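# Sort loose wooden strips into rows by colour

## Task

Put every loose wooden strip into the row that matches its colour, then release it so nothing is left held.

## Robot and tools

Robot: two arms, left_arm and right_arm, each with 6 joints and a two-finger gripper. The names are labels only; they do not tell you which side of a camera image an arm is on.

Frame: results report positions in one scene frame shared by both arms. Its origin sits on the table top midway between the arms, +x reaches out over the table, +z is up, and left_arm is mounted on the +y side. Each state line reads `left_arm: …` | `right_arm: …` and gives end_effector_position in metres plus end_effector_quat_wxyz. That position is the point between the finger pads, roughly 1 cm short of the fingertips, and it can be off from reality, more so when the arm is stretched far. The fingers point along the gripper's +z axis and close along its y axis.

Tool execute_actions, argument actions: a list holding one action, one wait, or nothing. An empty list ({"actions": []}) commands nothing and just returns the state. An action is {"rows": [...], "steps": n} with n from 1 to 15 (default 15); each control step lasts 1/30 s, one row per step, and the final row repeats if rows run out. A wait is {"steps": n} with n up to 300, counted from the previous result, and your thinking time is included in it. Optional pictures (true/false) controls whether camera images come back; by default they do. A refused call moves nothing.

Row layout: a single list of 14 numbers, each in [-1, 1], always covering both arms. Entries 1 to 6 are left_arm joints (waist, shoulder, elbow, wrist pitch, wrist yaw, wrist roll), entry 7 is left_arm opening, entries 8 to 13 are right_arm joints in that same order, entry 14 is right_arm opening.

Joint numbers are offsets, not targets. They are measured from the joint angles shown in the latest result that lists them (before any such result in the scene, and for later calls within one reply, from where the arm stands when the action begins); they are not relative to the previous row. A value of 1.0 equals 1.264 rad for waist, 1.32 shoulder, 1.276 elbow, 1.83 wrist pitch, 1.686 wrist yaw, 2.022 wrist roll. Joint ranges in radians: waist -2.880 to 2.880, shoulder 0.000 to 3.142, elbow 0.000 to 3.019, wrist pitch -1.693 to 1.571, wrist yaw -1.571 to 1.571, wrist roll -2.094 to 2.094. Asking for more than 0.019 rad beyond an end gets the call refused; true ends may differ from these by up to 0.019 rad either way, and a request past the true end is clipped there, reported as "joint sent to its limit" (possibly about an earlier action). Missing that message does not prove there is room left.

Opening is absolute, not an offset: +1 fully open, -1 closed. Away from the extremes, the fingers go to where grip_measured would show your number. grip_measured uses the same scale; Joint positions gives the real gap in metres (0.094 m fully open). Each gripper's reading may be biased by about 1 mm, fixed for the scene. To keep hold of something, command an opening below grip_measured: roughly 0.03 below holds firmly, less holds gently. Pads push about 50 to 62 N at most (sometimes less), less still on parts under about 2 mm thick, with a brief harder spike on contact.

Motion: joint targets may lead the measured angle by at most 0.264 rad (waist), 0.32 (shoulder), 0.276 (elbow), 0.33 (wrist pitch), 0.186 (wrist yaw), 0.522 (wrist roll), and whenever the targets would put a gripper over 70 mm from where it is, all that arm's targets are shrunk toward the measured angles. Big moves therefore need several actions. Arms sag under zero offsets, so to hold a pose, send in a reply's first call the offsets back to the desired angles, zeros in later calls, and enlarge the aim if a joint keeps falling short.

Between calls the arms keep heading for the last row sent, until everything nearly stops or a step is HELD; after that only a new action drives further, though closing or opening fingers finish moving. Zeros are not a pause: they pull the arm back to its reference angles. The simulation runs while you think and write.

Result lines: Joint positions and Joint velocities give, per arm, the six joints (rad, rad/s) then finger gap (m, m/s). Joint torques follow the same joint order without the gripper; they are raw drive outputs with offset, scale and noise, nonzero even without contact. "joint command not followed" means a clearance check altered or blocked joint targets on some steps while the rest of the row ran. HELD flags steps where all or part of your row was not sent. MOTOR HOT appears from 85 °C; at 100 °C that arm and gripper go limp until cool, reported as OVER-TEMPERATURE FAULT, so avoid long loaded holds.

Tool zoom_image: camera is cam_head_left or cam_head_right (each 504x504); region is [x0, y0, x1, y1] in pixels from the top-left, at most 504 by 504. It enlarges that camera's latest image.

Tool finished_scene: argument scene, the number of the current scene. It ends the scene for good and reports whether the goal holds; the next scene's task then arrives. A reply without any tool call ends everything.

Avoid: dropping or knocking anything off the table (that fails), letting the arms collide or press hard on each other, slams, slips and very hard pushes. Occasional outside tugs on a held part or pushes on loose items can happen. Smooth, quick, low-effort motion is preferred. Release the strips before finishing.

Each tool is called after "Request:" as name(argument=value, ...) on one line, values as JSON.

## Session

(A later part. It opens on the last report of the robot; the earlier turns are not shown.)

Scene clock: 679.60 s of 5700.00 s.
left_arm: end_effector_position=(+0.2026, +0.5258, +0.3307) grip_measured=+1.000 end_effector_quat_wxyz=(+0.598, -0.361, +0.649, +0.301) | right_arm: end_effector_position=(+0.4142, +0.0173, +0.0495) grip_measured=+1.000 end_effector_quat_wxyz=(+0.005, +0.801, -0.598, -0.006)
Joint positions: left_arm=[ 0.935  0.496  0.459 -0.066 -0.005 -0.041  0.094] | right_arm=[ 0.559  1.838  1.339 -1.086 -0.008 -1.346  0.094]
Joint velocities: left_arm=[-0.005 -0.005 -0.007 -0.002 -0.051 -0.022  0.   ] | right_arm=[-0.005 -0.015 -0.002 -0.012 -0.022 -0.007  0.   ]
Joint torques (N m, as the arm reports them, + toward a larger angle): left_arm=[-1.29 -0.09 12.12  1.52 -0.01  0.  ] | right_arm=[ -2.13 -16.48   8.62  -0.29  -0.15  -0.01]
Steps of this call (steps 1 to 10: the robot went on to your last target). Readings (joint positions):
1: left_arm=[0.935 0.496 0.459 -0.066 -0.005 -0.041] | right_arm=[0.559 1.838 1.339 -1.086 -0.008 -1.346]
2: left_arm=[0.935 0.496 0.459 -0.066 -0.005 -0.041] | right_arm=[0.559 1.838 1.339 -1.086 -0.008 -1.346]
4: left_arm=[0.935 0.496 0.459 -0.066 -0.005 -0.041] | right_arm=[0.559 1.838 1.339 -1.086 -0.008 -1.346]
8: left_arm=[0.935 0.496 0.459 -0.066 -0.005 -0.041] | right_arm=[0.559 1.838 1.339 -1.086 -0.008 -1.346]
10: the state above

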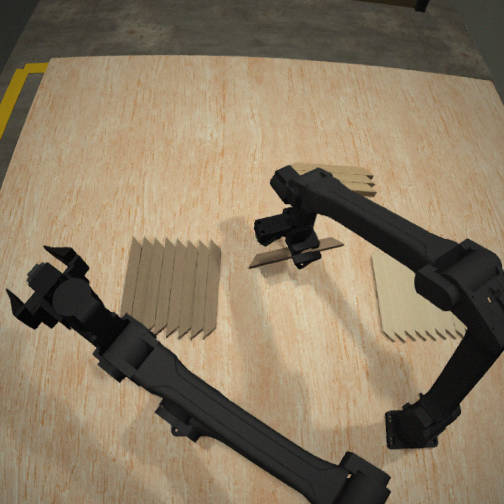

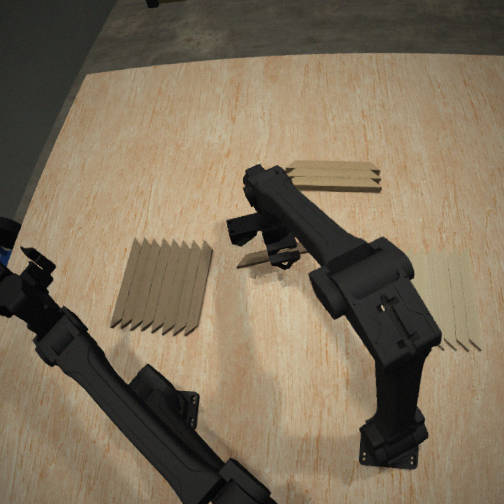

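Request:
execute_actions(actions=[{"rows": [[0,0,0,0,0,0,1, 0,0.030,-0.016,0.049,0,0,1]], "steps": 15}], pictures=false)

Request:
execute_actions(actions=[{"steps": 10}])

Request:
zoom_image(camera="cam_head_left", region=[220, 170, 370, 290])

Request:
zoom_image(camera="cam_head_right", region=[210, 170, 360, 290])

Scene clock: 699.57 s of 5700.00 s.
left_arm: end_effector_position=(+0.2026, +0.5258, +0.3307) grip_measured=+1.000 end_effector_quat_wxyz=(+0.598, -0.361, +0.649, +0.301) | right_arm: end_effector_position=(+0.4213, +0.0213, +0.0261) grip_measured=+1.000 end_effector_quat_wxyz=(-0.005, +0.801, -0.598, -0.002)
Joint positions: left_arm=[ 0.935  0.496  0.459 -0.066 -0.005 -0.041  0.094] | right_arm=[ 0.559  1.875  1.325 -1.014 -0.008 -1.346  0.094]
Joint velocities: left_arm=[-0.005  0.005  0.002 -0.017 -0.022 -0.007  0.   ] | right_arm=[-0.005  0.005 -0.002  0.002  0.007 -0.051  0.   ]
Joint torques (N m, as the arm reports them, + toward a larger angle): left_arm=[-1.33 -0.16 12.12  1.5  -0.02  0.01] | right_arm=[ -2.06 -15.76   8.07   0.4   -0.15  -0.01]
Steps of this call (steps 1 to 15: the robot went on to your last target; steps 16 to 90: nothing new was sent; then 16.47 s passed at rest; steps 91 to 105: all 15 steps of this action). Readings (joint positions):
91: left_arm=[0.935 0.496 0.459 -0.066 -0.005 -0.041] | right_arm=[0.559 1.839 1.337 -1.073 -0.008 -1.346]
92: left_arm=[0.935 0.496 0.459 -0.066 -0.005 -0.041] | right_arm=[0.559 1.841 1.335 -1.051 -0.008 -1.346]
94: left_arm=[0.935 0.496 0.459 -0.066 -0.005 -0.041] | right_arm=[0.559 1.851 1.334 -1.025 -0.008 -1.346]
98: left_arm=[0.935 0.496 0.459 -0.066 -0.005 -0.041] | right_arm=[0.559 1.870 1.329 -1.014 -0.008 -1.346]
105: the state above

Scene clock: 699.90 s of 5700.00 s.
left_arm: end_effector_position=(+0.2026, +0.5258, +0.3307) grip_measured=+1.000 end_effector_quat_wxyz=(+0.598, -0.361, +0.649, +0.301) | right_arm: end_effector_position=(+0.4213, +0.0213, +0.0261) grip_measured=+1.000 end_effector_quat_wxyz=(-0.005, +0.801, -0.598, -0.002)
Joint positions: left_arm=[ 0.935  0.496  0.459 -0.066 -0.005 -0.041  0.094] | right_arm=[ 0.559  1.875  1.325 -1.014 -0.008 -1.346  0.094]
Joint velocities: left_arm=[-0.015 -0.024  0.012 -0.012 -0.007  0.051  0.   ] | right_arm=[-0.015 -0.015  0.002  0.002 -0.051  0.022  0.   ]
Joint torques (N m, as the arm reports them, + toward a larger angle): left_arm=[-1.28 -0.17 12.12  1.5  -0.02  0.  ] | right_arm=[ -2.11 -15.88   7.96   0.39  -0.15  -0.01]
Steps of this call (steps 1 to 10: the robot went on to your last target). Readings (joint positions):
1: left_arm=[0.935 0.496 0.459 -0.066 -0.005 -0.041] | right_arm=[0.559 1.875 1.325 -1.014 -0.008 -1.346]
2: left_arm=[0.935 0.496 0.459 -0.066 -0.005 -0.041] | right_arm=[0.559 1.875 1.325 -1.014 -0.008 -1.346]
4: left_arm=[0.935 0.496 0.459 -0.066 -0.005 -0.041] | right_arm=[0.559 1.875 1.325 -1.014 -0.008 -1.346]
8: left_arm=[0.935 0.496 0.459 -0.066 -0.005 -0.041] | right_arm=[0.559 1.875 1.325 -1.014 -0.008 -1.346]
10: the state above

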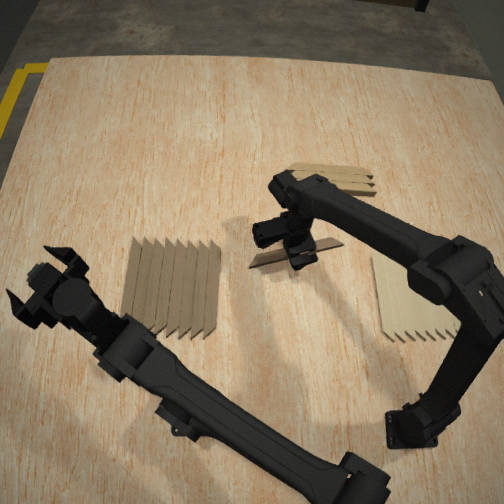

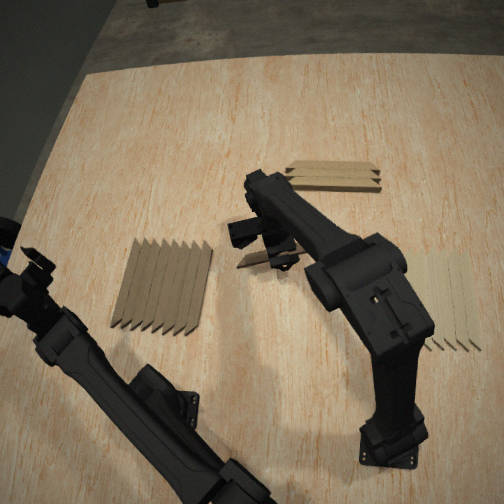

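Region (220, 170, 370, 290) of cam_head_left's 504x504 image, scaled by 3.360, with more detail than that image has; it fills the top 403 rows of this view, and the rest is white.

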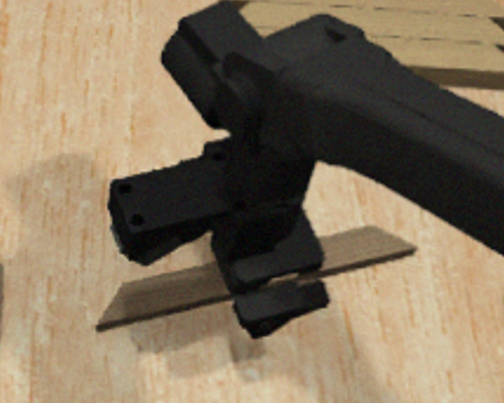

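Region (210, 170, 360, 290) of cam_head_right's 504x504 image, scaled by 3.360, with more detail than that image has; it fills the top 403 rows of this view, and the rest is white.

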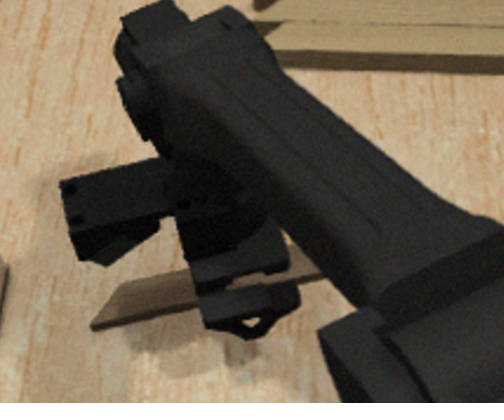

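Request:
execute_actions(actions=[{"rows": [[0,0,0,0,0,0,1, 0,0.014,0,0,0,0,0.2]], "steps": 12}], pictures=false)

Request:
execute_actions(actions=[{"rows": [[0,0,0,0,0,0,1, 0,0,0,0,0,0,-0.5]], "steps": 15}], pictures=false)

Request:
execute_actions(actions=[{"steps": 8}], pictures=false)

Scene clock: 719.57 s of 5700.00 s.
left_arm: end_effector_position=(+0.2026, +0.5258, +0.3307) grip_measured=+1.000 end_effector_quat_wxyz=(+0.598, -0.361, +0.649, +0.301) | right_arm: end_effector_position=(+0.4206, +0.0209, +0.0221) grip_measured=+0.202 end_effector_quat_wxyz=(-0.001, +0.801, -0.598, -0.004)
Joint positions: left_arm=[ 0.935  0.496  0.459 -0.066 -0.005 -0.041  0.094] | right_arm=[ 0.559  1.883  1.325 -1.014 -0.008 -1.346  0.056]
Joint velocities: left_arm=[-0.005 -0.005 -0.007 -0.002  0.037 -0.007  0.   ] | right_arm=[-0.005 -0.015 -0.007  0.012 -0.081 -0.007 -0.001]
Joint torques (N m, as the arm reports them, + toward a larger angle): left_arm=[-1.3  -0.24 12.12  1.49 -0.01  0.  ] | right_arm=[ -2.14 -15.41   8.4   -0.22  -0.15  -0.01]
Steps of this call (steps 1 to 15: the robot went on to your last target; steps 16 to 90: nothing new was sent; then 16.27 s passed at rest; steps 91 to 102: all 12 steps of this action). Readings (joint positions):
91: left_arm=[0.935 0.496 0.459 -0.066 -0.005 -0.041] | right_arm=[0.559 1.875 1.325 -1.014 -0.008 -1.346]
92: left_arm=[0.935 0.496 0.459 -0.066 -0.005 -0.041] | right_arm=[0.559 1.876 1.325 -1.014 -0.008 -1.346]
94: left_arm=[0.935 0.496 0.459 -0.066 -0.005 -0.041] | right_arm=[0.559 1.878 1.325 -1.014 -0.008 -1.346]
98: left_arm=[0.935 0.496 0.459 -0.066 -0.005 -0.041] | right_arm=[0.559 1.882 1.325 -1.014 -0.008 -1.346]
102: the state above

Scene clock: 720.07 s of 5700.00 s.
left_arm: end_effector_position=(+0.2026, +0.5258, +0.3307) grip_measured=+1.000 end_effector_quat_wxyz=(+0.598, -0.361, +0.649, +0.301) | right_arm: end_effector_position=(+0.4205, +0.0208, +0.0221) grip_measured=-0.443 end_effector_quat_wxyz=(-0.001, +0.801, -0.598, -0.004)
Joint positions: left_arm=[ 0.935  0.496  0.459 -0.066 -0.005 -0.041  0.094] | right_arm=[ 0.559  1.883  1.325 -1.014 -0.008 -1.346  0.026]
Joint velocities: left_arm=[-0.005 -0.015  0.012 -0.002  0.007 -0.037  0.   ] | right_arm=[-0.005 -0.005 -0.002 -0.007  0.037  0.022  0.   ]
Joint torques (N m, as the arm reports them, + toward a larger angle): left_arm=[-1.33 -0.33 12.12  1.5  -0.02  0.  ] | right_arm=[ -2.07 -16.31   8.48  -0.21  -0.15  -0.01]
Steps of this call (steps 1 to 15: all 15 steps of this action). Readings (joint positions):
1: left_arm=[0.935 0.496 0.459 -0.066 -0.005 -0.041] | right_arm=[0.559 1.883 1.325 -1.014 -0.008 -1.346]
2: left_arm=[0.935 0.496 0.459 -0.066 -0.005 -0.041] | right_arm=[0.559 1.883 1.325 -1.014 -0.008 -1.346]
4: left_arm=[0.935 0.496 0.459 -0.066 -0.005 -0.041] | right_arm=[0.559 1.883 1.325 -1.014 -0.008 -1.346]
8: left_arm=[0.935 0.496 0.459 -0.066 -0.005 -0.041] | right_arm=[0.559 1.883 1.325 -1.014 -0.008 -1.346]
15: the state above

Scene clock: 720.33 s of 5700.00 s.
left_arm: end_effector_position=(+0.2026, +0.5258, +0.3307) grip_measured=+1.000 end_effector_quat_wxyz=(+0.598, -0.361, +0.649, +0.301) | right_arm: end_effector_position=(+0.4205, +0.0208, +0.0221) grip_measured=-0.443 end_effector_quat_wxyz=(-0.001, +0.801, -0.598, -0.004)
Joint positions: left_arm=[ 0.935  0.496  0.459 -0.066 -0.005 -0.041  0.094] | right_arm=[ 0.559  1.883  1.325 -1.014 -0.008 -1.346  0.026]
Joint velocities: left_arm=[-0.005 -0.005 -0.007 -0.007 -0.022  0.11   0.   ] | right_arm=[-0.015  0.015  0.007 -0.007  0.051  0.037 -0.001]
Joint torques (N m, as the arm reports them, + toward a larger angle): left_arm=[-1.3  -0.24 12.14  1.52 -0.01  0.  ] | right_arm=[ -2.15 -16.19   8.49  -0.24  -0.15  -0.01]
Steps of this call (steps 1 to 8: the robot went on to your last target). Readings (joint positions):
1: left_arm=[0.935 0.496 0.459 -0.066 -0.005 -0.041] | right_arm=[0.559 1.883 1.325 -1.014 -0.008 -1.346]
2: left_arm=[0.935 0.496 0.459 -0.066 -0.005 -0.041] | right_arm=[0.559 1.883 1.325 -1.014 -0.008 -1.346]
4: left_arm=[0.935 0.496 0.459 -0.066 -0.005 -0.041] | right_arm=[0.559 1.883 1.325 -1.014 -0.008 -1.346]
8: the state above

Request:
execute_actions(actions=[{"rows": [[0,0,0,0,0,0,1, 0,0,0.15,-0.0795,0,0,-0.49],[0,0,0,0,0,0,1, 0,0,0.15,-0.0795,0,0,-0.49],[0,0,0,0,0,0,1, 0,0,0.15,-0.0795,0,0,-0.49],[0,0,0,0,0,0,1, 0,0,0.15,-0.0795,0,0,-0.49],[0,0,0,0,0,0,1, 0,0,0.15,-0.0795,0,0,-0.49],[0,0,0,0,0,0,1, 0,0,0.15,-0.0795,0,0,-0.49],[0,0,0,0,0,0,1, 0,0,0.15,-0.0795,0,0,-0.49],[0,0,0,0,0,0,1, 0,0,0.15,-0.0795,0,0,-0.49],[0,0,0,0,0,0,1, 0,0,0.15,-0.0795,0,0,-0.49],[0,0,0,0,0,0,1, 0,0,0.15,-0.0795,0,0,-0.49],[0,0,0,0,0,0,1, 0.296,0.023,0.15,-0.0795,0,1.0,-0.49]], "steps": 15}], pictures=false)

Request:
execute_actions(actions=[{"steps": 45}], pictures=false)

Scene clock: 767.80 s of 5700.00 s.
left_arm: end_effector_position=(+0.2026, +0.5258, +0.3307) grip_measured=+1.000 end_effector_quat_wxyz=(+0.598, -0.361, +0.649, +0.301) | right_arm: end_effector_position=(+0.4247, +0.0795, +0.0714) grip_measured=-0.443 end_effector_quat_wxyz=(-0.012, +0.759, -0.651, +0.002)
Joint positions: left_arm=[ 0.935  0.496  0.459 -0.066 -0.005 -0.041  0.094] | right_arm=[ 0.648  1.889  1.48  -1.137 -0.003 -1.121  0.026]
Joint velocities: left_arm=[ 0.015 -0.005  0.002 -0.007  0.037  0.007  0.   ] | right_arm=[ 0.894  0.034 -0.002  0.012 -0.037  1.311 -0.   ]
Joint torques (N m, as the arm reports them, + toward a larger angle): left_arm=[-1.19 -0.2  12.13  1.52 -0.01  0.  ] | right_arm=[  1.09 -16.75  10.99  -0.42  -0.25   0.04]
From where the robot then was, a joint's target lay farther than a number of 1.0 reaches, so one or more steps of this call were cut to that.
Steps of this call (steps 1 to 15: the robot went on to your last target; steps 16 to 90: nothing new was sent; then 43.97 s passed at rest; steps 91 to 105: all 15 steps of this action). Readings (joint positions):
91: left_arm=[0.935 0.496 0.459 -0.066 -0.005 -0.041] | right_arm=[0.559 1.885 1.340 -1.041 -0.008 -1.346]
92: left_arm=[0.935 0.496 0.459 -0.066 -0.005 -0.041] | right_arm=[0.559 1.893 1.365 -1.083 -0.008 -1.346]
94: left_arm=[0.935 0.496 0.459 -0.066 -0.005 -0.041] | right_arm=[0.559 1.900 1.419 -1.125 -0.008 -1.346]
98: left_arm=[0.935 0.496 0.459 -0.066 -0.005 -0.041] | right_arm=[0.559 1.891 1.478 -1.135 -0.008 -1.346]
105: the state above

Scene clock: 769.30 s of 5700.00 s.
left_arm: end_effector_position=(+0.2026, +0.5258, +0.3307) grip_measured=+1.000 end_effector_quat_wxyz=(+0.598, -0.361, +0.649, +0.301) | right_arm: end_effector_position=(+0.3171, +0.1927, +0.0599) grip_measured=-0.443 end_effector_quat_wxyz=(-0.003, -0.108, +0.994, +0.002)
Joint positions: left_arm=[ 0.935  0.496  0.459 -0.066 -0.005 -0.041  0.094] | right_arm=[ 0.926  1.91   1.48  -1.143 -0.008  0.665  0.026]
Joint velocities: left_arm=[-0.015  0.005 -0.007 -0.002 -0.037 -0.022  0.   ] | right_arm=[-0.005 -0.005 -0.017 -0.012  0.081  0.007  0.001]
Joint torques (N m, as the arm reports them, + toward a larger angle): left_arm=[-1.23 -0.15 12.13  1.52 -0.01  0.01] | right_arm=[ -1.56 -16.92  12.79  -0.76  -0.01   0.06]
Steps of this call (steps 1 to 45: the robot went on to your last target). Readings (joint positions):
1: left_arm=[0.935 0.496 0.459 -0.066 -0.005 -0.041] | right_arm=[0.680 1.890 1.480 -1.137 -0.003 -1.074]
2: left_arm=[0.935 0.496 0.459 -0.066 -0.005 -0.041] | right_arm=[0.715 1.892 1.480 -1.137 -0.003 -1.026]
4: left_arm=[0.935 0.496 0.459 -0.066 -0.005 -0.041] | right_arm=[0.792 1.895 1.480 -1.137 -0.003 -0.904]
8: left_arm=[0.935 0.496 0.459 -0.066 -0.005 -0.041] | right_arm=[0.943 1.904 1.480 -1.138 -0.009 -0.525]
45: the state above

Request:
execute_actions(actions=[{"rows": [[0,0,0,0,0,0,1, 0,0.022,-0.027,0.037,0,0.114,-0.49]], "steps": 15}], pictures=false)

Request:
execute_actions(actions=[{"steps": 15}])

Request:
zoom_image(camera="cam_head_left", region=[110, 210, 270, 350])

Request:
zoom_image(camera="cam_head_right", region=[100, 210, 260, 350])

Scene clock: 789.23 s of 5700.00 s.
left_arm: end_effector_position=(+0.2026, +0.5258, +0.3307) grip_measured=+1.000 end_effector_quat_wxyz=(+0.598, -0.361, +0.649, +0.301) | right_arm: end_effector_position=(+0.3167, +0.1919, +0.0370) grip_measured=-0.443 end_effector_quat_wxyz=(-0.004, +0.000, +1.000, +0.001)
Joint positions: left_arm=[ 0.935  0.496  0.459 -0.066 -0.005 -0.041  0.094] | right_arm=[ 0.926  1.936  1.453 -1.093 -0.007  0.881  0.026]
Joint velocities: left_arm=[-0.015  0.005 -0.017  0.012  0.022 -0.081  0.   ] | right_arm=[-0.005 -0.005 -0.007  0.022 -0.037  0.037  0.001]
Joint torques (N m, as the arm reports them, + toward a larger angle): left_arm=[-1.25 -0.29 12.11  1.52 -0.01  0.01] | right_arm=[ -2.27 -17.09   8.24   0.27  -0.03   0.04]
Steps of this call (steps 1 to 15: the robot went on to your last target; steps 16 to 90: nothing new was sent; then 16.43 s passed at rest; steps 91 to 105: all 15 steps of this action). Readings (joint positions):
91: left_arm=[0.935 0.496 0.459 -0.066 -0.005 -0.041] | right_arm=[0.926 1.910 1.476 -1.132 -0.008 0.702]
92: left_arm=[0.935 0.496 0.459 -0.066 -0.005 -0.041] | right_arm=[0.926 1.910 1.471 -1.117 -0.008 0.739]
94: left_arm=[0.935 0.496 0.459 -0.066 -0.005 -0.041] | right_arm=[0.926 1.917 1.462 -1.099 -0.008 0.792]
98: left_arm=[0.935 0.496 0.459 -0.066 -0.005 -0.041] | right_arm=[0.926 1.933 1.454 -1.093 -0.008 0.847]
105: the state above

Scene clock: 789.73 s of 5700.00 s.
left_arm: end_effector_position=(+0.2026, +0.5258, +0.3307) grip_measured=+1.000 end_effector_quat_wxyz=(+0.598, -0.361, +0.649, +0.301) | right_arm: end_effector_position=(+0.3169, +0.1922, +0.0370) grip_measured=-0.443 end_effector_quat_wxyz=(-0.003, +0.002, +1.000, +0.001)
Joint positions: left_arm=[ 0.935  0.496  0.459 -0.066 -0.005 -0.041  0.094] | right_arm=[ 0.926  1.936  1.453 -1.091 -0.007  0.885  0.026]
Joint velocities: left_arm=[ 0.005 -0.005 -0.012 -0.002  0.051  0.037  0.   ] | right_arm=[-0.005 -0.005 -0.012 -0.007 -0.022  0.007  0.001]
Joint torques (N m, as the arm reports them, + toward a larger angle): left_arm=[-1.31 -0.25 12.12  1.51 -0.01  0.  ] | right_arm=[ -2.12 -16.99   8.18   0.34  -0.05   0.09]
Steps of this call (steps 1 to 15: the robot went on to your last target). Readings (joint positions):
1: left_arm=[0.935 0.496 0.459 -0.066 -0.005 -0.041] | right_arm=[0.926 1.936 1.453 -1.092 -0.007 0.882]
2: left_arm=[0.935 0.496 0.459 -0.066 -0.005 -0.041] | right_arm=[0.926 1.936 1.453 -1.092 -0.007 0.884]
4: left_arm=[0.935 0.496 0.459 -0.066 -0.005 -0.041] | right_arm=[0.926 1.936 1.453 -1.091 -0.007 0.884]
8: left_arm=[0.935 0.496 0.459 -0.066 -0.005 -0.041] | right_arm=[0.926 1.936 1.453 -1.091 -0.007 0.885]
15: the state above
All arms were judged still, so your last target was given up. Only a new action makes them travel on or press farther. Fingers that are still opening or closing keep moving.

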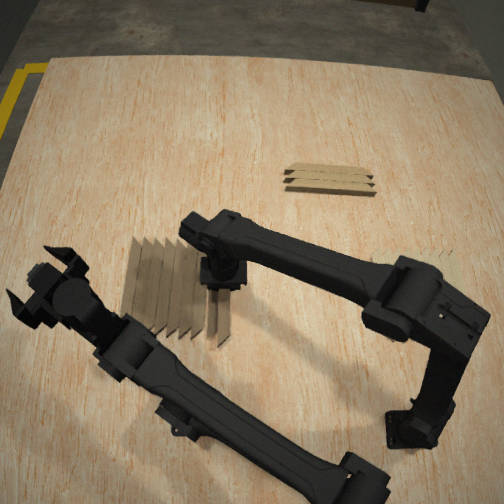

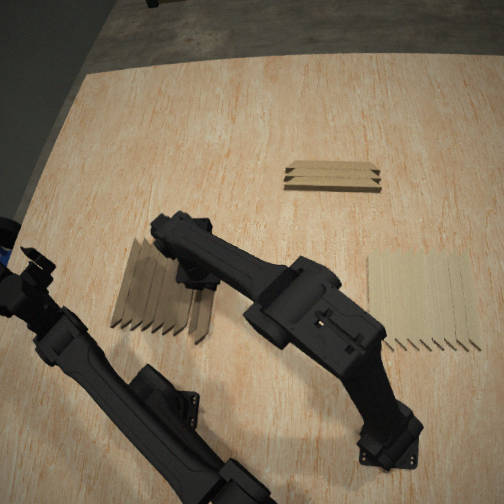

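Region (110, 210, 270, 350) of cam_head_left's 504x504 image, scaled by 3.150, with more detail than that image has; it fills the top 441 rows of this view, and the rest is white.

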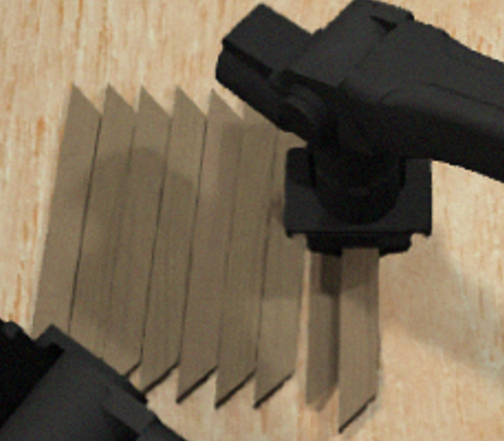

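Region (100, 210, 260, 350) of cam_head_right's 504x504 image, scaled by 3.150, with more detail than that image has; it fills the top 441 rows of this view, and the rest is white.

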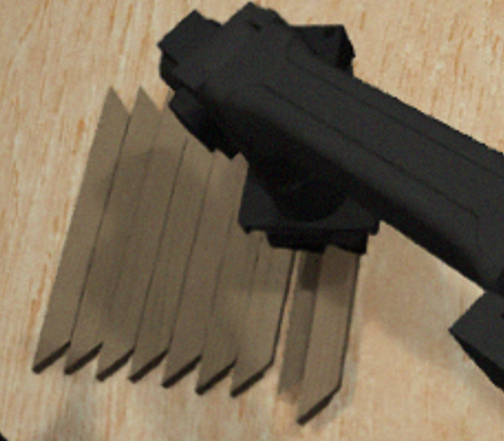

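Request:
execute_actions(actions=[{"rows": [[0,0,0,0,0,0,1, 0,-0.03,0,-0.02,0,0,-0.49],[0,0,0,0,0,0,1, 0,-0.03,0,-0.02,0,0,-0.49],[0,0,0,0,0,0,1, 0,-0.03,0,-0.02,0,0,-0.49],[0,0,0,0,0,0,1, 0,-0.03,0,-0.02,0,0,-0.49],[0,0,0,0,0,0,1, 0,-0.03,0,-0.02,0,0,-0.49],[0,0,0,0,0,0,1, 0,-0.03,0,-0.02,0,0,-0.49],[0,0,0,0,0,0,1, 0,-0.03,0,-0.02,0,0,-0.49],[0,0,0,0,0,0,1, 0,-0.03,0,-0.02,0,0,-0.49],[0,0,0,0,0,0,1, -0.052,-0.03,0,-0.02,0,0.013,-0.49]], "steps": 15}], pictures=false)

Request:
execute_actions(actions=[{"steps": 20}])

Request:
zoom_image(camera="cam_head_left", region=[110, 210, 270, 350])

Request:
zoom_image(camera="cam_head_right", region=[100, 210, 260, 350])

Scene clock: 819.77 s of 5700.00 s.
left_arm: end_effector_position=(+0.2026, +0.5258, +0.3307) grip_measured=+1.000 end_effector_quat_wxyz=(+0.598, -0.361, +0.649, +0.301) | right_arm: end_effector_position=(+0.3396, +0.1687, +0.0488) grip_measured=-0.443 end_effector_quat_wxyz=(-0.003, +0.038, +0.999, +0.002)
Joint positions: left_arm=[ 0.935  0.496  0.459 -0.066 -0.005 -0.041  0.094] | right_arm=[ 0.868  1.913  1.453 -1.111 -0.007  0.898  0.026]
Joint velocities: left_arm=[ 0.005 -0.005 -0.022 -0.007 -0.007  0.066  0.   ] | right_arm=[-0.288  0.005 -0.012 -0.012  0.007  0.051 -0.001]
Joint torques (N m, as the arm reports them, + toward a larger angle): left_arm=[-1.26 -0.27 12.1   1.51 -0.01  0.  ] | right_arm=[ -1.78 -18.46   9.    -0.77   0.06   0.09]
Steps of this call (steps 1 to 90: nothing new was sent; then 26.53 s passed at rest; steps 91 to 105: all 15 steps of this action). Readings (joint positions):
91: left_arm=[0.935 0.496 0.459 -0.066 -0.005 -0.041] | right_arm=[0.926 1.934 1.453 -1.094 -0.007 0.885]
92: left_arm=[0.935 0.496 0.459 -0.066 -0.005 -0.041] | right_arm=[0.926 1.932 1.453 -1.100 -0.007 0.885]
94: left_arm=[0.935 0.496 0.459 -0.066 -0.005 -0.041] | right_arm=[0.926 1.927 1.453 -1.108 -0.007 0.885]
98: left_arm=[0.935 0.496 0.459 -0.066 -0.005 -0.041] | right_arm=[0.926 1.917 1.453 -1.111 -0.007 0.885]
105: the state above

Scene clock: 820.43 s of 5700.00 s.
left_arm: end_effector_position=(+0.2026, +0.5258, +0.3307) grip_measured=+1.000 end_effector_quat_wxyz=(+0.598, -0.361, +0.649, +0.301) | right_arm: end_effector_position=(+0.3455, +0.1631, +0.0488) grip_measured=-0.443 end_effector_quat_wxyz=(-0.003, +0.047, +0.999, +0.002)
Joint positions: left_arm=[ 0.935  0.496  0.459 -0.066 -0.005 -0.041  0.094] | right_arm=[ 0.853  1.913  1.453 -1.111 -0.007  0.901  0.026]
Joint velocities: left_arm=[-0.005 -0.015  0.007 -0.002 -0.022 -0.022  0.   ] | right_arm=[-0.005 -0.005  0.002 -0.022  0.007  0.022  0.001]
Joint torques (N m, as the arm reports them, + toward a larger angle): left_arm=[-1.14 -0.19 12.13  1.52 -0.01  0.  ] | right_arm=[ -1.66 -18.78   9.14  -0.75   0.02   0.08]
Steps of this call (steps 1 to 20: the robot went on to your last target). Readings (joint positions):
1: left_arm=[0.935 0.496 0.459 -0.066 -0.005 -0.041] | right_arm=[0.860 1.913 1.453 -1.111 -0.007 0.898]
2: left_arm=[0.935 0.496 0.459 -0.066 -0.005 -0.041] | right_arm=[0.853 1.913 1.453 -1.111 -0.007 0.899]
4: left_arm=[0.935 0.496 0.459 -0.066 -0.005 -0.041] | right_arm=[0.848 1.913 1.453 -1.111 -0.007 0.900]
8: left_arm=[0.935 0.496 0.459 -0.066 -0.005 -0.041] | right_arm=[0.852 1.913 1.453 -1.111 -0.007 0.901]
20: the state above

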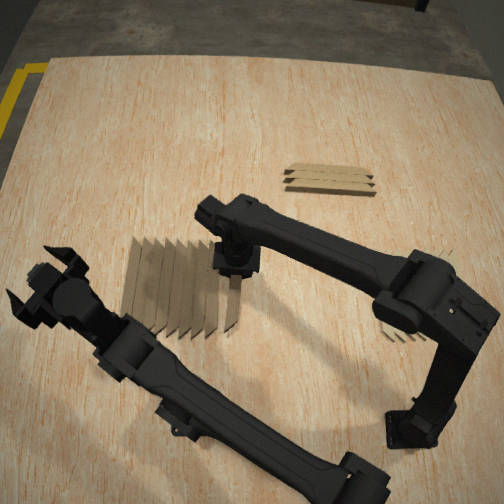

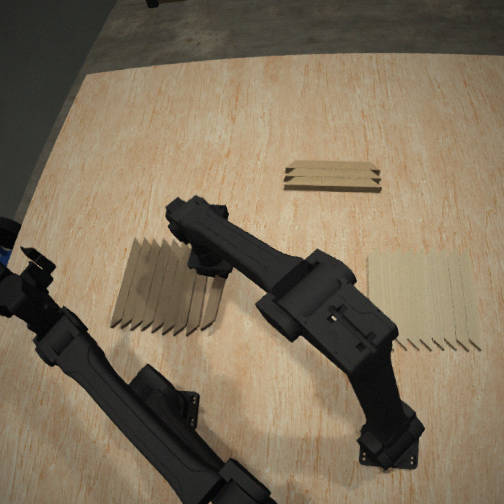

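Region (110, 210, 270, 350) of cam_head_left's 504x504 image, scaled by 3.150, with more detail than that image has; it fills the top 441 rows of this view, and the rest is white.

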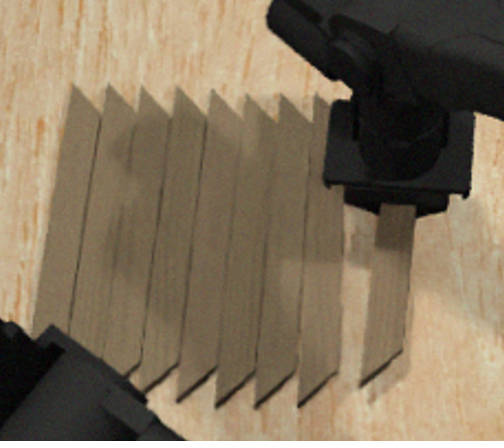

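Region (100, 210, 260, 350) of cam_head_right's 504x504 image, scaled by 3.150, with more detail than that image has; it fills the top 441 rows of this view, and the rest is white.

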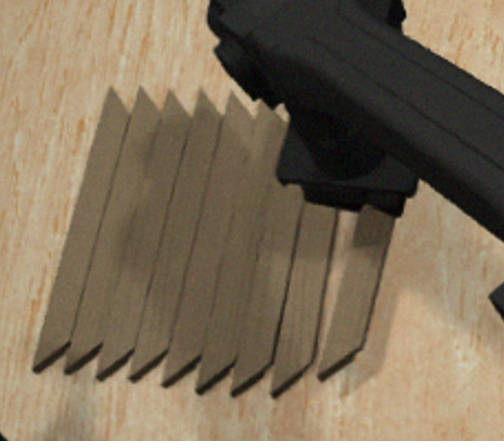

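Request:
execute_actions(actions=[{"rows": [[0,0,0,0,0,0,1, 0.018,0,-0.044,0.0355,0,-0.027,-0.49]], "steps": 15}], pictures=false)

Request:
execute_actions(actions=[{"steps": 15}])

Request:
zoom_image(camera="cam_head_left", region=[110, 210, 270, 350])

Request:
zoom_image(camera="cam_head_right", region=[100, 210, 260, 350])

Scene clock: 850.80 s of 5700.00 s.
left_arm: end_effector_position=(+0.2026, +0.5258, +0.3307) grip_measured=+1.000 end_effector_quat_wxyz=(+0.598, -0.361, +0.649, +0.301) | right_arm: end_effector_position=(+0.3306, +0.1619, +0.0304) grip_measured=-0.443 end_effector_quat_wxyz=(-0.005, +0.016, +1.000, -0.000)
Joint positions: left_arm=[ 0.935  0.496  0.459 -0.066 -0.005 -0.041  0.094] | right_arm=[ 0.871  1.915  1.4   -1.064 -0.007  0.858  0.026]
Joint velocities: left_arm=[ 0.005 -0.015 -0.007  0.022  0.007 -0.037  0.   ] | right_arm=[ 0.005  0.005  0.002 -0.007 -0.022  0.051 -0.001]
Joint torques (N m, as the arm reports them, + toward a larger angle): left_arm=[-1.28 -0.17 12.09  1.51 -0.01  0.01] | right_arm=[ -1.76 -17.09   8.5    0.45   0.02  -0.07]
Steps of this call (steps 1 to 15: the robot went on to your last target; steps 16 to 90: nothing new was sent; then 26.87 s passed at rest; steps 91 to 105: all 15 steps of this action). Readings (joint positions):
91: left_arm=[0.935 0.496 0.459 -0.066 -0.005 -0.041] | right_arm=[0.854 1.913 1.446 -1.100 -0.007 0.894]
92: left_arm=[0.935 0.496 0.459 -0.066 -0.005 -0.041] | right_arm=[0.855 1.910 1.435 -1.083 -0.007 0.887]
94: left_arm=[0.935 0.496 0.459 -0.066 -0.005 -0.041] | right_arm=[0.860 1.911 1.415 -1.069 -0.007 0.876]
98: left_arm=[0.935 0.496 0.459 -0.066 -0.005 -0.041] | right_arm=[0.869 1.915 1.400 -1.067 -0.007 0.864]
105: the state above

Scene clock: 851.30 s of 5700.00 s.
left_arm: end_effector_position=(+0.2026, +0.5258, +0.3307) grip_measured=+1.000 end_effector_quat_wxyz=(+0.598, -0.361, +0.649, +0.301) | right_arm: end_effector_position=(+0.3306, +0.1619, +0.0304) grip_measured=-0.443 end_effector_quat_wxyz=(-0.005, +0.015, +1.000, -0.000)
Joint positions: left_arm=[ 0.935  0.496  0.459 -0.066 -0.005 -0.041  0.094] | right_arm=[ 0.871  1.915  1.4   -1.064 -0.007  0.856  0.026]
Joint velocities: left_arm=[ 0.005  0.005  0.002  0.002 -0.168 -0.066  0.   ] | right_arm=[-0.015 -0.015  0.002 -0.007 -0.066 -0.037  0.   ]
Joint torques (N m, as the arm reports them, + toward a larger angle): left_arm=[-1.25 -0.23 12.09  1.51 -0.02  0.  ] | right_arm=[ -1.92 -17.43   8.44   0.38   0.01  -0.09]
Steps of this call (steps 1 to 15: the robot went on to your last target). Readings (joint positions):
1: left_arm=[0.935 0.496 0.459 -0.066 -0.005 -0.041] | right_arm=[0.871 1.915 1.400 -1.064 -0.007 0.858]
2: left_arm=[0.935 0.496 0.459 -0.066 -0.005 -0.041] | right_arm=[0.871 1.915 1.400 -1.064 -0.007 0.858]
4: left_arm=[0.935 0.496 0.459 -0.066 -0.005 -0.041] | right_arm=[0.871 1.915 1.400 -1.064 -0.007 0.857]
8: left_arm=[0.935 0.496 0.459 -0.066 -0.005 -0.041] | right_arm=[0.871 1.915 1.400 -1.064 -0.007 0.857]
15: the state above
All arms were judged still, so your last target was given up. Only a new action makes them travel on or press farther. Fingers that are still opening or closing keep moving.

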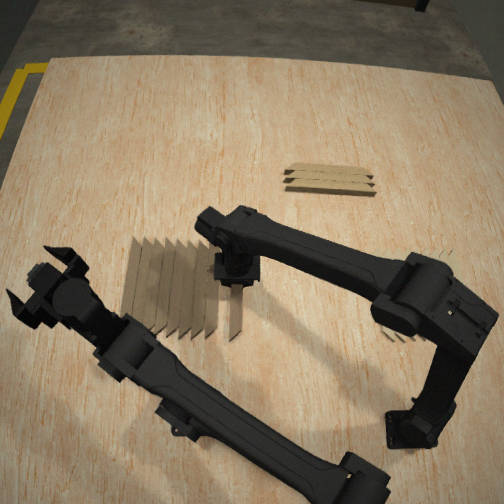

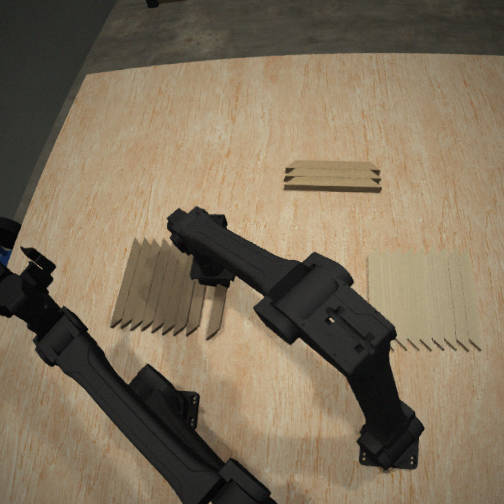

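Region (110, 210, 270, 350) of cam_head_left's 504x504 image, scaled by 3.150, with more detail than that image has; it fills the top 441 rows of this view, and the rest is white.

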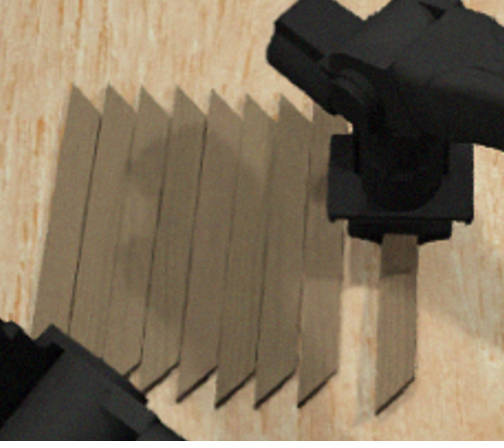

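Region (100, 210, 260, 350) of cam_head_right's 504x504 image, scaled by 3.150, with more detail than that image has; it fills the top 441 rows of this view, and the rest is white.

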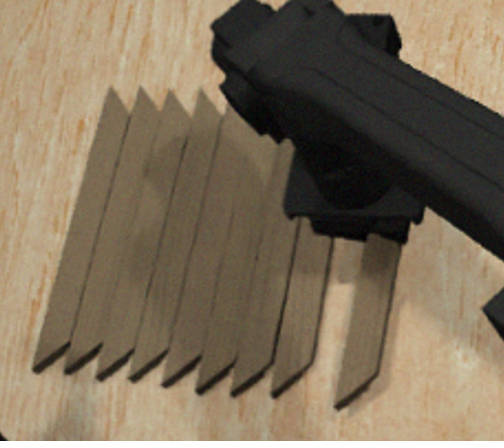

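Request:
execute_actions(actions=[{"rows": [[0,0,0,0,0,0,1, 0,0.013,0,0,0,0,-0.49]], "steps": 12}], pictures=false)

Scene clock: 872.10 s of 5700.00 s.
left_arm: end_effector_position=(+0.2026, +0.5258, +0.3307) grip_measured=+1.000 end_effector_quat_wxyz=(+0.598, -0.361, +0.649, +0.301) | right_arm: end_effector_position=(+0.3303, +0.1615, +0.0278) grip_measured=-0.443 end_effector_quat_wxyz=(-0.007, +0.015, +1.000, -0.002)
Joint positions: left_arm=[ 0.935  0.496  0.459 -0.066 -0.005 -0.041  0.094] | right_arm=[ 0.871  1.92   1.4   -1.064 -0.007  0.856  0.026]
Joint velocities: left_arm=[-0.015 -0.005 -0.012 -0.002 -0.007 -0.022  0.   ] | right_arm=[-0.005  0.005 -0.007  0.012 -0.022  0.051  0.   ]
Joint torques (N m, as the arm reports them, + toward a larger angle): left_arm=[-1.29 -0.22 12.13  1.53 -0.02  0.  ] | right_arm=[ -2.13 -16.38   8.82  -0.19   0.01  -0.01]
Steps of this call (steps 1 to 90: nothing new was sent; then 17.40 s passed at rest; steps 91 to 102: all 12 steps of this action). Readings (joint positions):
91: left_arm=[0.935 0.496 0.459 -0.066 -0.005 -0.041] | right_arm=[0.871 1.915 1.400 -1.064 -0.007 0.856]
92: left_arm=[0.935 0.496 0.459 -0.066 -0.005 -0.041] | right_arm=[0.871 1.916 1.400 -1.064 -0.007 0.856]
94: left_arm=[0.935 0.496 0.459 -0.066 -0.005 -0.041] | right_arm=[0.871 1.918 1.400 -1.064 -0.007 0.856]
98: left_arm=[0.935 0.496 0.459 -0.066 -0.005 -0.041] | right_arm=[0.871 1.920 1.400 -1.064 -0.007 0.856]
102: the state above

Request:
execute_actions(actions=[{"rows": [[0,0,0,0,0,0,1, 0,0,0,0,0,0,-0.2]], "steps": 10}], pictures=false)

Request:
execute_actions(actions=[{"rows": [[0,0,0,0,0,0,1, 0,-0.048,0,0,0,0,-0.2]], "steps": 15}], pictures=false)

Request:
execute_actions(actions=[{"rows": [[0,0,0,0,0,0,1, -0.032,0,0,-0.061,0,-0.022,-1]], "steps": 15}], pictures=false)

Request:
execute_actions(actions=[{"steps": 10}])

Request:
zoom_image(camera="cam_head_left", region=[110, 210, 270, 350])

Request:
zoom_image(camera="cam_head_right", region=[100, 210, 260, 350])

Scene clock: 904.27 s of 5700.00 s.
left_arm: end_effector_position=(+0.2026, +0.5258, +0.3307) grip_measured=+1.000 end_effector_quat_wxyz=(+0.598, -0.361, +0.649, +0.301) | right_arm: end_effector_position=(+0.3303, +0.1615, +0.0278) grip_measured=-0.202 end_effector_quat_wxyz=(-0.007, +0.015, +1.000, -0.002)
Joint positions: left_arm=[ 0.935  0.496  0.459 -0.066 -0.005 -0.041  0.094] | right_arm=[ 0.871  1.92   1.4   -1.064 -0.007  0.856  0.038]
Joint velocities: left_arm=[-0.005 -0.005 -0.002 -0.002 -0.037 -0.095  0.   ] | right_arm=[-0.015 -0.005 -0.012  0.007  0.022 -0.007 -0.001]
Joint torques (N m, as the arm reports them, + toward a larger angle): left_arm=[-1.2  -0.18 12.11  1.52 -0.01  0.  ] | right_arm=[ -2.04 -16.35   8.68  -0.22   0.01  -0.01]
Steps of this call (steps 1 to 15: the robot went on to your last target; steps 16 to 90: nothing new was sent; then 28.83 s passed at rest; steps 91 to 100: all 10 steps of this action). Readings (joint positions):
91: left_arm=[0.935 0.496 0.459 -0.066 -0.005 -0.041] | right_arm=[0.871 1.920 1.400 -1.064 -0.007 0.856]
92: left_arm=[0.935 0.496 0.459 -0.066 -0.005 -0.041] | right_arm=[0.871 1.920 1.400 -1.064 -0.007 0.856]
94: left_arm=[0.935 0.496 0.459 -0.066 -0.005 -0.041] | right_arm=[0.871 1.920 1.400 -1.064 -0.007 0.856]
98: left_arm=[0.935 0.496 0.459 -0.066 -0.005 -0.041] | right_arm=[0.871 1.920 1.400 -1.064 -0.007 0.856]
100: the state above

Scene clock: 904.77 s of 5700.00 s.
left_arm: end_effector_position=(+0.2026, +0.5258, +0.3307) grip_measured=+1.000 end_effector_quat_wxyz=(+0.598, -0.361, +0.649, +0.301) | right_arm: end_effector_position=(+0.3336, +0.1651, +0.0591) grip_measured=-0.202 end_effector_quat_wxyz=(+0.013, +0.015, +1.000, +0.020)
Joint positions: left_arm=[ 0.935  0.496  0.459 -0.066 -0.005 -0.041  0.094] | right_arm=[ 0.871  1.859  1.399 -1.064 -0.007  0.856  0.038]
Joint velocities: left_arm=[-0.005 -0.005  0.007 -0.017  0.007  0.007  0.   ] | right_arm=[-0.015 -0.005  0.022 -0.002  0.051  0.007 -0.   ]
Joint torques (N m, as the arm reports them, + toward a larger angle): left_arm=[-1.17 -0.17 12.14  1.51 -0.02  0.  ] | right_arm=[ -2.17 -16.74   9.19  -0.06   0.01  -0.01]
Steps of this call (steps 1 to 15: all 15 steps of this action). Readings (joint positions):
1: left_arm=[0.935 0.496 0.459 -0.066 -0.005 -0.041] | right_arm=[0.871 1.917 1.400 -1.064 -0.007 0.856]
2: left_arm=[0.935 0.496 0.459 -0.066 -0.005 -0.041] | right_arm=[0.871 1.913 1.399 -1.064 -0.007 0.856]
4: left_arm=[0.935 0.496 0.459 -0.066 -0.005 -0.041] | right_arm=[0.871 1.900 1.399 -1.064 -0.007 0.856]
8: left_arm=[0.935 0.496 0.459 -0.066 -0.005 -0.041] | right_arm=[0.871 1.870 1.399 -1.064 -0.007 0.856]
15: the state above

Scene clock: 905.27 s of 5700.00 s.
left_arm: end_effector_position=(+0.2026, +0.5258, +0.3307) grip_measured=+1.000 end_effector_quat_wxyz=(+0.598, -0.361, +0.649, +0.301) | right_arm: end_effector_position=(+0.3338, +0.1326, +0.0593) grip_measured=-0.990 end_effector_quat_wxyz=(-0.019, +0.020, +1.000, -0.015)
Joint positions: left_arm=[ 0.935  0.496  0.459 -0.066 -0.005 -0.041  0.094] | right_arm=[ 0.829  1.859  1.399 -1.159 -0.007  0.824  0.   ]
Joint velocities: left_arm=[-0.005 -0.005 -0.007  0.002 -0.051  0.066  0.   ] | right_arm=[-0.005  0.005 -0.007 -0.007  0.022 -0.022 -0.001]
Joint torques (N m, as the arm reports them, + toward a larger angle): left_arm=[-1.25 -0.15 12.11  1.51 -0.01  0.  ] | right_arm=[ -1.77 -16.09   8.93  -0.85   0.    -0.07]
Steps of this call (steps 1 to 15: all 15 steps of this action). Readings (joint positions):
1: left_arm=[0.935 0.496 0.459 -0.066 -0.005 -0.041] | right_arm=[0.869 1.859 1.399 -1.080 -0.007 0.850]
2: left_arm=[0.935 0.496 0.459 -0.066 -0.005 -0.041] | right_arm=[0.867 1.859 1.399 -1.107 -0.007 0.844]
4: left_arm=[0.935 0.496 0.459 -0.066 -0.005 -0.041] | right_arm=[0.856 1.859 1.399 -1.144 -0.007 0.837]
8: left_arm=[0.935 0.496 0.459 -0.066 -0.005 -0.041] | right_arm=[0.834 1.859 1.399 -1.158 -0.007 0.828]
15: the state above

Scene clock: 905.60 s of 5700.00 s.
left_arm: end_effector_position=(+0.2026, +0.5258, +0.3307) grip_measured=+1.000 end_effector_quat_wxyz=(+0.598, -0.361, +0.649, +0.301) | right_arm: end_effector_position=(+0.3338, +0.1326, +0.0593) grip_measured=-0.990 end_effector_quat_wxyz=(-0.019, +0.019, +1.000, -0.015)
Joint positions: left_arm=[ 0.935  0.496  0.459 -0.066 -0.005 -0.041  0.094] | right_arm=[ 0.829  1.859  1.399 -1.159 -0.007  0.822  0.   ]
Joint velocities: left_arm=[-0.005 -0.015  0.012  0.007 -0.066  0.051  0.   ] | right_arm=[-0.015 -0.015  0.007 -0.002 -0.081  0.037  0.001]
Joint torques (N m, as the arm reports them, + toward a larger angle): left_arm=[-1.29 -0.26 12.11  1.52 -0.02  0.  ] | right_arm=[ -1.98 -16.19   8.87  -0.84   0.02  -0.09]
Steps of this call (steps 1 to 10: the robot went on to your last target). Readings (joint positions):
1: left_arm=[0.935 0.496 0.459 -0.066 -0.005 -0.041] | right_arm=[0.829 1.859 1.399 -1.159 -0.007 0.823]
2: left_arm=[0.935 0.496 0.459 -0.066 -0.005 -0.041] | right_arm=[0.829 1.859 1.399 -1.159 -0.007 0.823]
4: left_arm=[0.935 0.496 0.459 -0.066 -0.005 -0.041] | right_arm=[0.829 1.859 1.399 -1.159 -0.007 0.823]
8: left_arm=[0.935 0.496 0.459 -0.066 -0.005 -0.041] | right_arm=[0.829 1.859 1.399 -1.159 -0.007 0.823]
10: the state above

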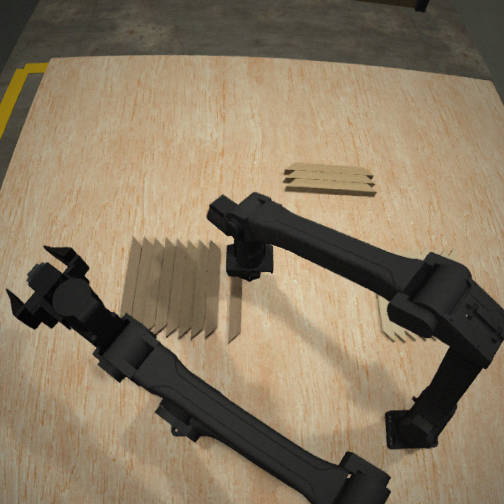

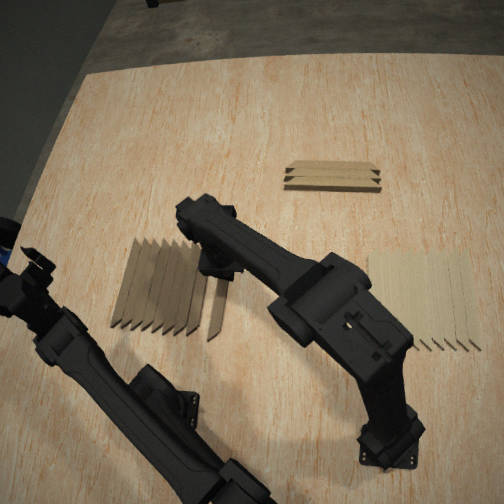

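Region (110, 210, 270, 350) of cam_head_left's 504x504 image, scaled by 3.150, with more detail than that image has; it fills the top 441 rows of this view, and the rest is white.

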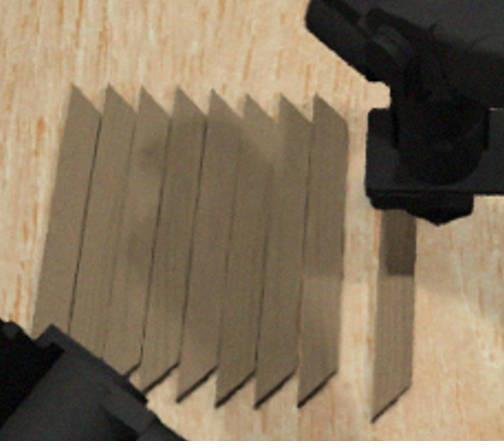

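Region (100, 210, 260, 350) of cam_head_right's 504x504 image, scaled by 3.150, with more detail than that image has; it fills the top 441 rows of this view, and the rest is white.

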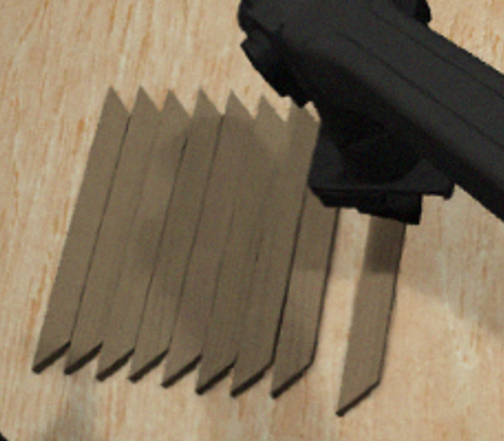

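Request:
execute_actions(actions=[{"rows": [[0,0,0,0,0,0,1, 0,0.039,0,0,0,0,-1]], "steps": 15}], pictures=false)

Request:
execute_actions(actions=[{"rows": [[0,0,0,0,0,0,1, 0.008,0,0,0.016,0,0.002,-1],[0,0,0,0,0,0,1, 0.011,0,0,0.024,0,0.004,-1],[0,0,0,0,0,0,1, 0.014,0,0,0.032,0,0.006,-1],[0,0,0,0,0,0,1, 0.017,0,0,0.040,0,0.008,-1],[0,0,0,0,0,0,1, 0.020,0,0,0.048,0,0.010,-1],[0,0,0,0,0,0,1, 0.023,0,0,0.056,0,0.012,-1],[0,0,0,0,0,0,1, 0.026,0,0,0.064,0,0.014,-1],[0,0,0,0,0,0,1, 0.029,0,0,0.072,0,0.016,-1],[0,0,0,0,0,0,1, 0.032,0,0,0.080,0,0.018,-1],[0,0,0,0,0,0,1, 0.034,0,0,0.088,0,0.02,-1]], "steps": 15}], pictures=false)

Request:
execute_actions(actions=[{"steps": 10}])

Request:
zoom_image(camera="cam_head_left", region=[110, 210, 270, 350])

Request:
zoom_image(camera="cam_head_right", region=[100, 210, 260, 350])

Scene clock: 933.00 s of 5700.00 s.
left_arm: end_effector_position=(+0.2026, +0.5258, +0.3307) grip_measured=+1.000 end_effector_quat_wxyz=(+0.598, -0.361, +0.649, +0.301) | right_arm: end_effector_position=(+0.3306, +0.1294, +0.0324) grip_measured=-0.990 end_effector_quat_wxyz=(-0.038, +0.019, +0.999, -0.034)
Joint positions: left_arm=[ 0.935  0.496  0.459 -0.066 -0.005 -0.041  0.094] | right_arm=[ 0.829  1.913  1.399 -1.159 -0.007  0.822  0.   ]
Joint velocities: left_arm=[-0.005 -0.005  0.002 -0.007  0.051 -0.022  0.   ] | right_arm=[-0.005  0.005 -0.012  0.012  0.037 -0.007 -0.001]
Joint torques (N m, as the arm reports them, + toward a larger angle): left_arm=[-1.24 -0.22 12.1   1.5  -0.01  0.  ] | right_arm=[ -2.13 -16.86   8.74  -0.36   0.01   0.01]
Steps of this call (steps 1 to 15: the robot went on to your last target; steps 16 to 90: nothing new was sent; then 23.90 s passed at rest; steps 91 to 105: all 15 steps of this action). Readings (joint positions):
91: left_arm=[0.935 0.496 0.459 -0.066 -0.005 -0.041] | right_arm=[0.829 1.862 1.399 -1.159 -0.007 0.822]
92: left_arm=[0.935 0.496 0.459 -0.066 -0.005 -0.041] | right_arm=[0.829 1.865 1.399 -1.159 -0.007 0.822]
94: left_arm=[0.935 0.496 0.459 -0.066 -0.005 -0.041] | right_arm=[0.829 1.878 1.399 -1.159 -0.007 0.822]
98: left_arm=[0.935 0.496 0.459 -0.066 -0.005 -0.041] | right_arm=[0.829 1.905 1.399 -1.159 -0.007 0.822]
105: the state above

Scene clock: 933.50 s of 5700.00 s.
left_arm: end_effector_position=(+0.2026, +0.5258, +0.3307) grip_measured=+1.000 end_effector_quat_wxyz=(+0.598, -0.361, +0.649, +0.301) | right_arm: end_effector_position=(+0.3388, +0.1695, +0.0313) grip_measured=-0.990 end_effector_quat_wxyz=(+0.011, +0.012, +1.000, +0.017)
Joint positions: left_arm=[ 0.935  0.496  0.459 -0.066 -0.005 -0.041  0.094] | right_arm=[ 0.87   1.913  1.399 -1.018 -0.007  0.848  0.   ]
Joint velocities: left_arm=[-0.005  0.005 -0.007  0.007  0.037 -0.007  0.   ] | right_arm=[ 0.024 -0.005 -0.027 -0.007  0.051 -0.007  0.   ]
Joint torques (N m, as the arm reports them, + toward a larger angle): left_arm=[-1.23 -0.25 12.13  1.5  -0.02  0.  ] | right_arm=[ -2.29 -16.85   8.85   0.57   0.     0.08]
Steps of this call (steps 1 to 15: all 15 steps of this action). Readings (joint positions):
1: left_arm=[0.935 0.496 0.459 -0.066 -0.005 -0.041] | right_arm=[0.829 1.913 1.399 -1.157 -0.007 0.822]
2: left_arm=[0.935 0.496 0.459 -0.066 -0.005 -0.041] | right_arm=[0.829 1.913 1.399 -1.151 -0.007 0.822]
4: left_arm=[0.935 0.496 0.459 -0.066 -0.005 -0.041] | right_arm=[0.831 1.913 1.399 -1.129 -0.007 0.824]
8: left_arm=[0.935 0.496 0.459 -0.066 -0.005 -0.041] | right_arm=[0.844 1.913 1.399 -1.073 -0.007 0.833]
15: the state above

Scene clock: 933.83 s of 5700.00 s.
left_arm: end_effector_position=(+0.2026, +0.5258, +0.3307) grip_measured=+1.000 end_effector_quat_wxyz=(+0.598, -0.361, +0.649, +0.301) | right_arm: end_effector_position=(+0.3386, +0.1700, +0.0313) grip_measured=-0.990 end_effector_quat_wxyz=(+0.011, +0.013, +1.000, +0.017)
Joint positions: left_arm=[ 0.935  0.496  0.459 -0.066 -0.005 -0.041  0.094] | right_arm=[ 0.871  1.913  1.399 -1.017 -0.007  0.852  0.   ]
Joint velocities: left_arm=[ 0.005 -0.015 -0.007  0.012  0.007 -0.007  0.   ] | right_arm=[ 0.005 -0.024 -0.012 -0.002  0.022  0.037  0.001]
Joint torques (N m, as the arm reports them, + toward a larger angle): left_arm=[-1.27 -0.17 12.14  1.49 -0.01  0.  ] | right_arm=[ -1.94 -17.06   8.75   0.53   0.     0.06]
Steps of this call (steps 1 to 10: the robot went on to your last target). Readings (joint positions):
1: left_arm=[0.935 0.496 0.459 -0.066 -0.005 -0.041] | right_arm=[0.871 1.913 1.399 -1.018 -0.007 0.848]
2: left_arm=[0.935 0.496 0.459 -0.066 -0.005 -0.041] | right_arm=[0.871 1.913 1.399 -1.017 -0.007 0.849]
4: left_arm=[0.935 0.496 0.459 -0.066 -0.005 -0.041] | right_arm=[0.871 1.913 1.399 -1.017 -0.007 0.850]
8: left_arm=[0.935 0.496 0.459 -0.066 -0.005 -0.041] | right_arm=[0.871 1.913 1.399 -1.017 -0.007 0.852]
10: the state above

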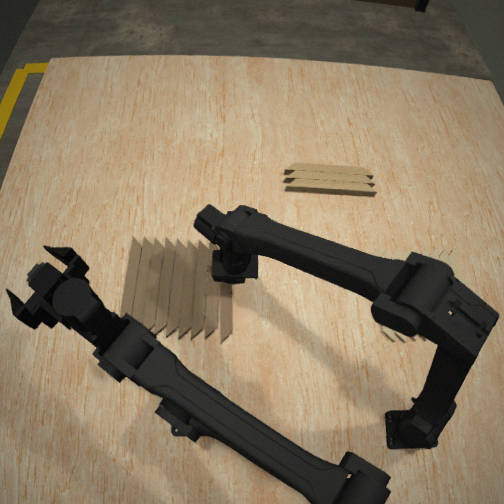

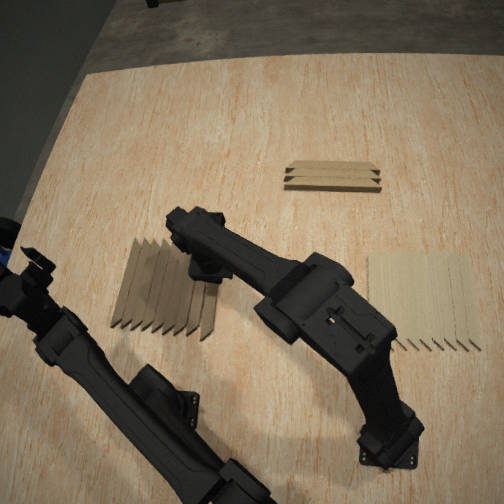

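Region (110, 210, 270, 350) of cam_head_left's 504x504 image, scaled by 3.150, with more detail than that image has; it fills the top 441 rows of this view, and the rest is white.

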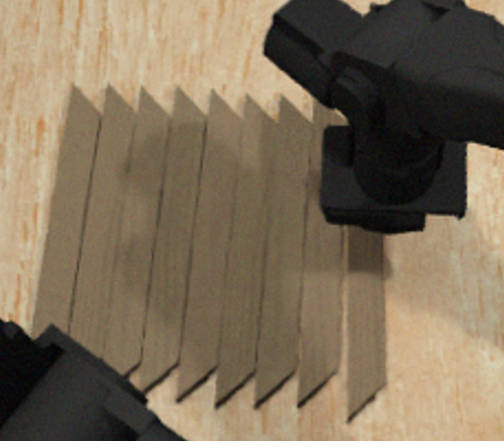

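Region (100, 210, 260, 350) of cam_head_right's 504x504 image, scaled by 3.150, with more detail than that image has; it fills the top 441 rows of this view, and the rest is white.

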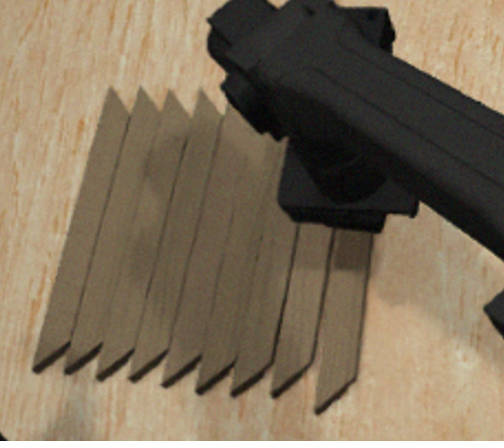

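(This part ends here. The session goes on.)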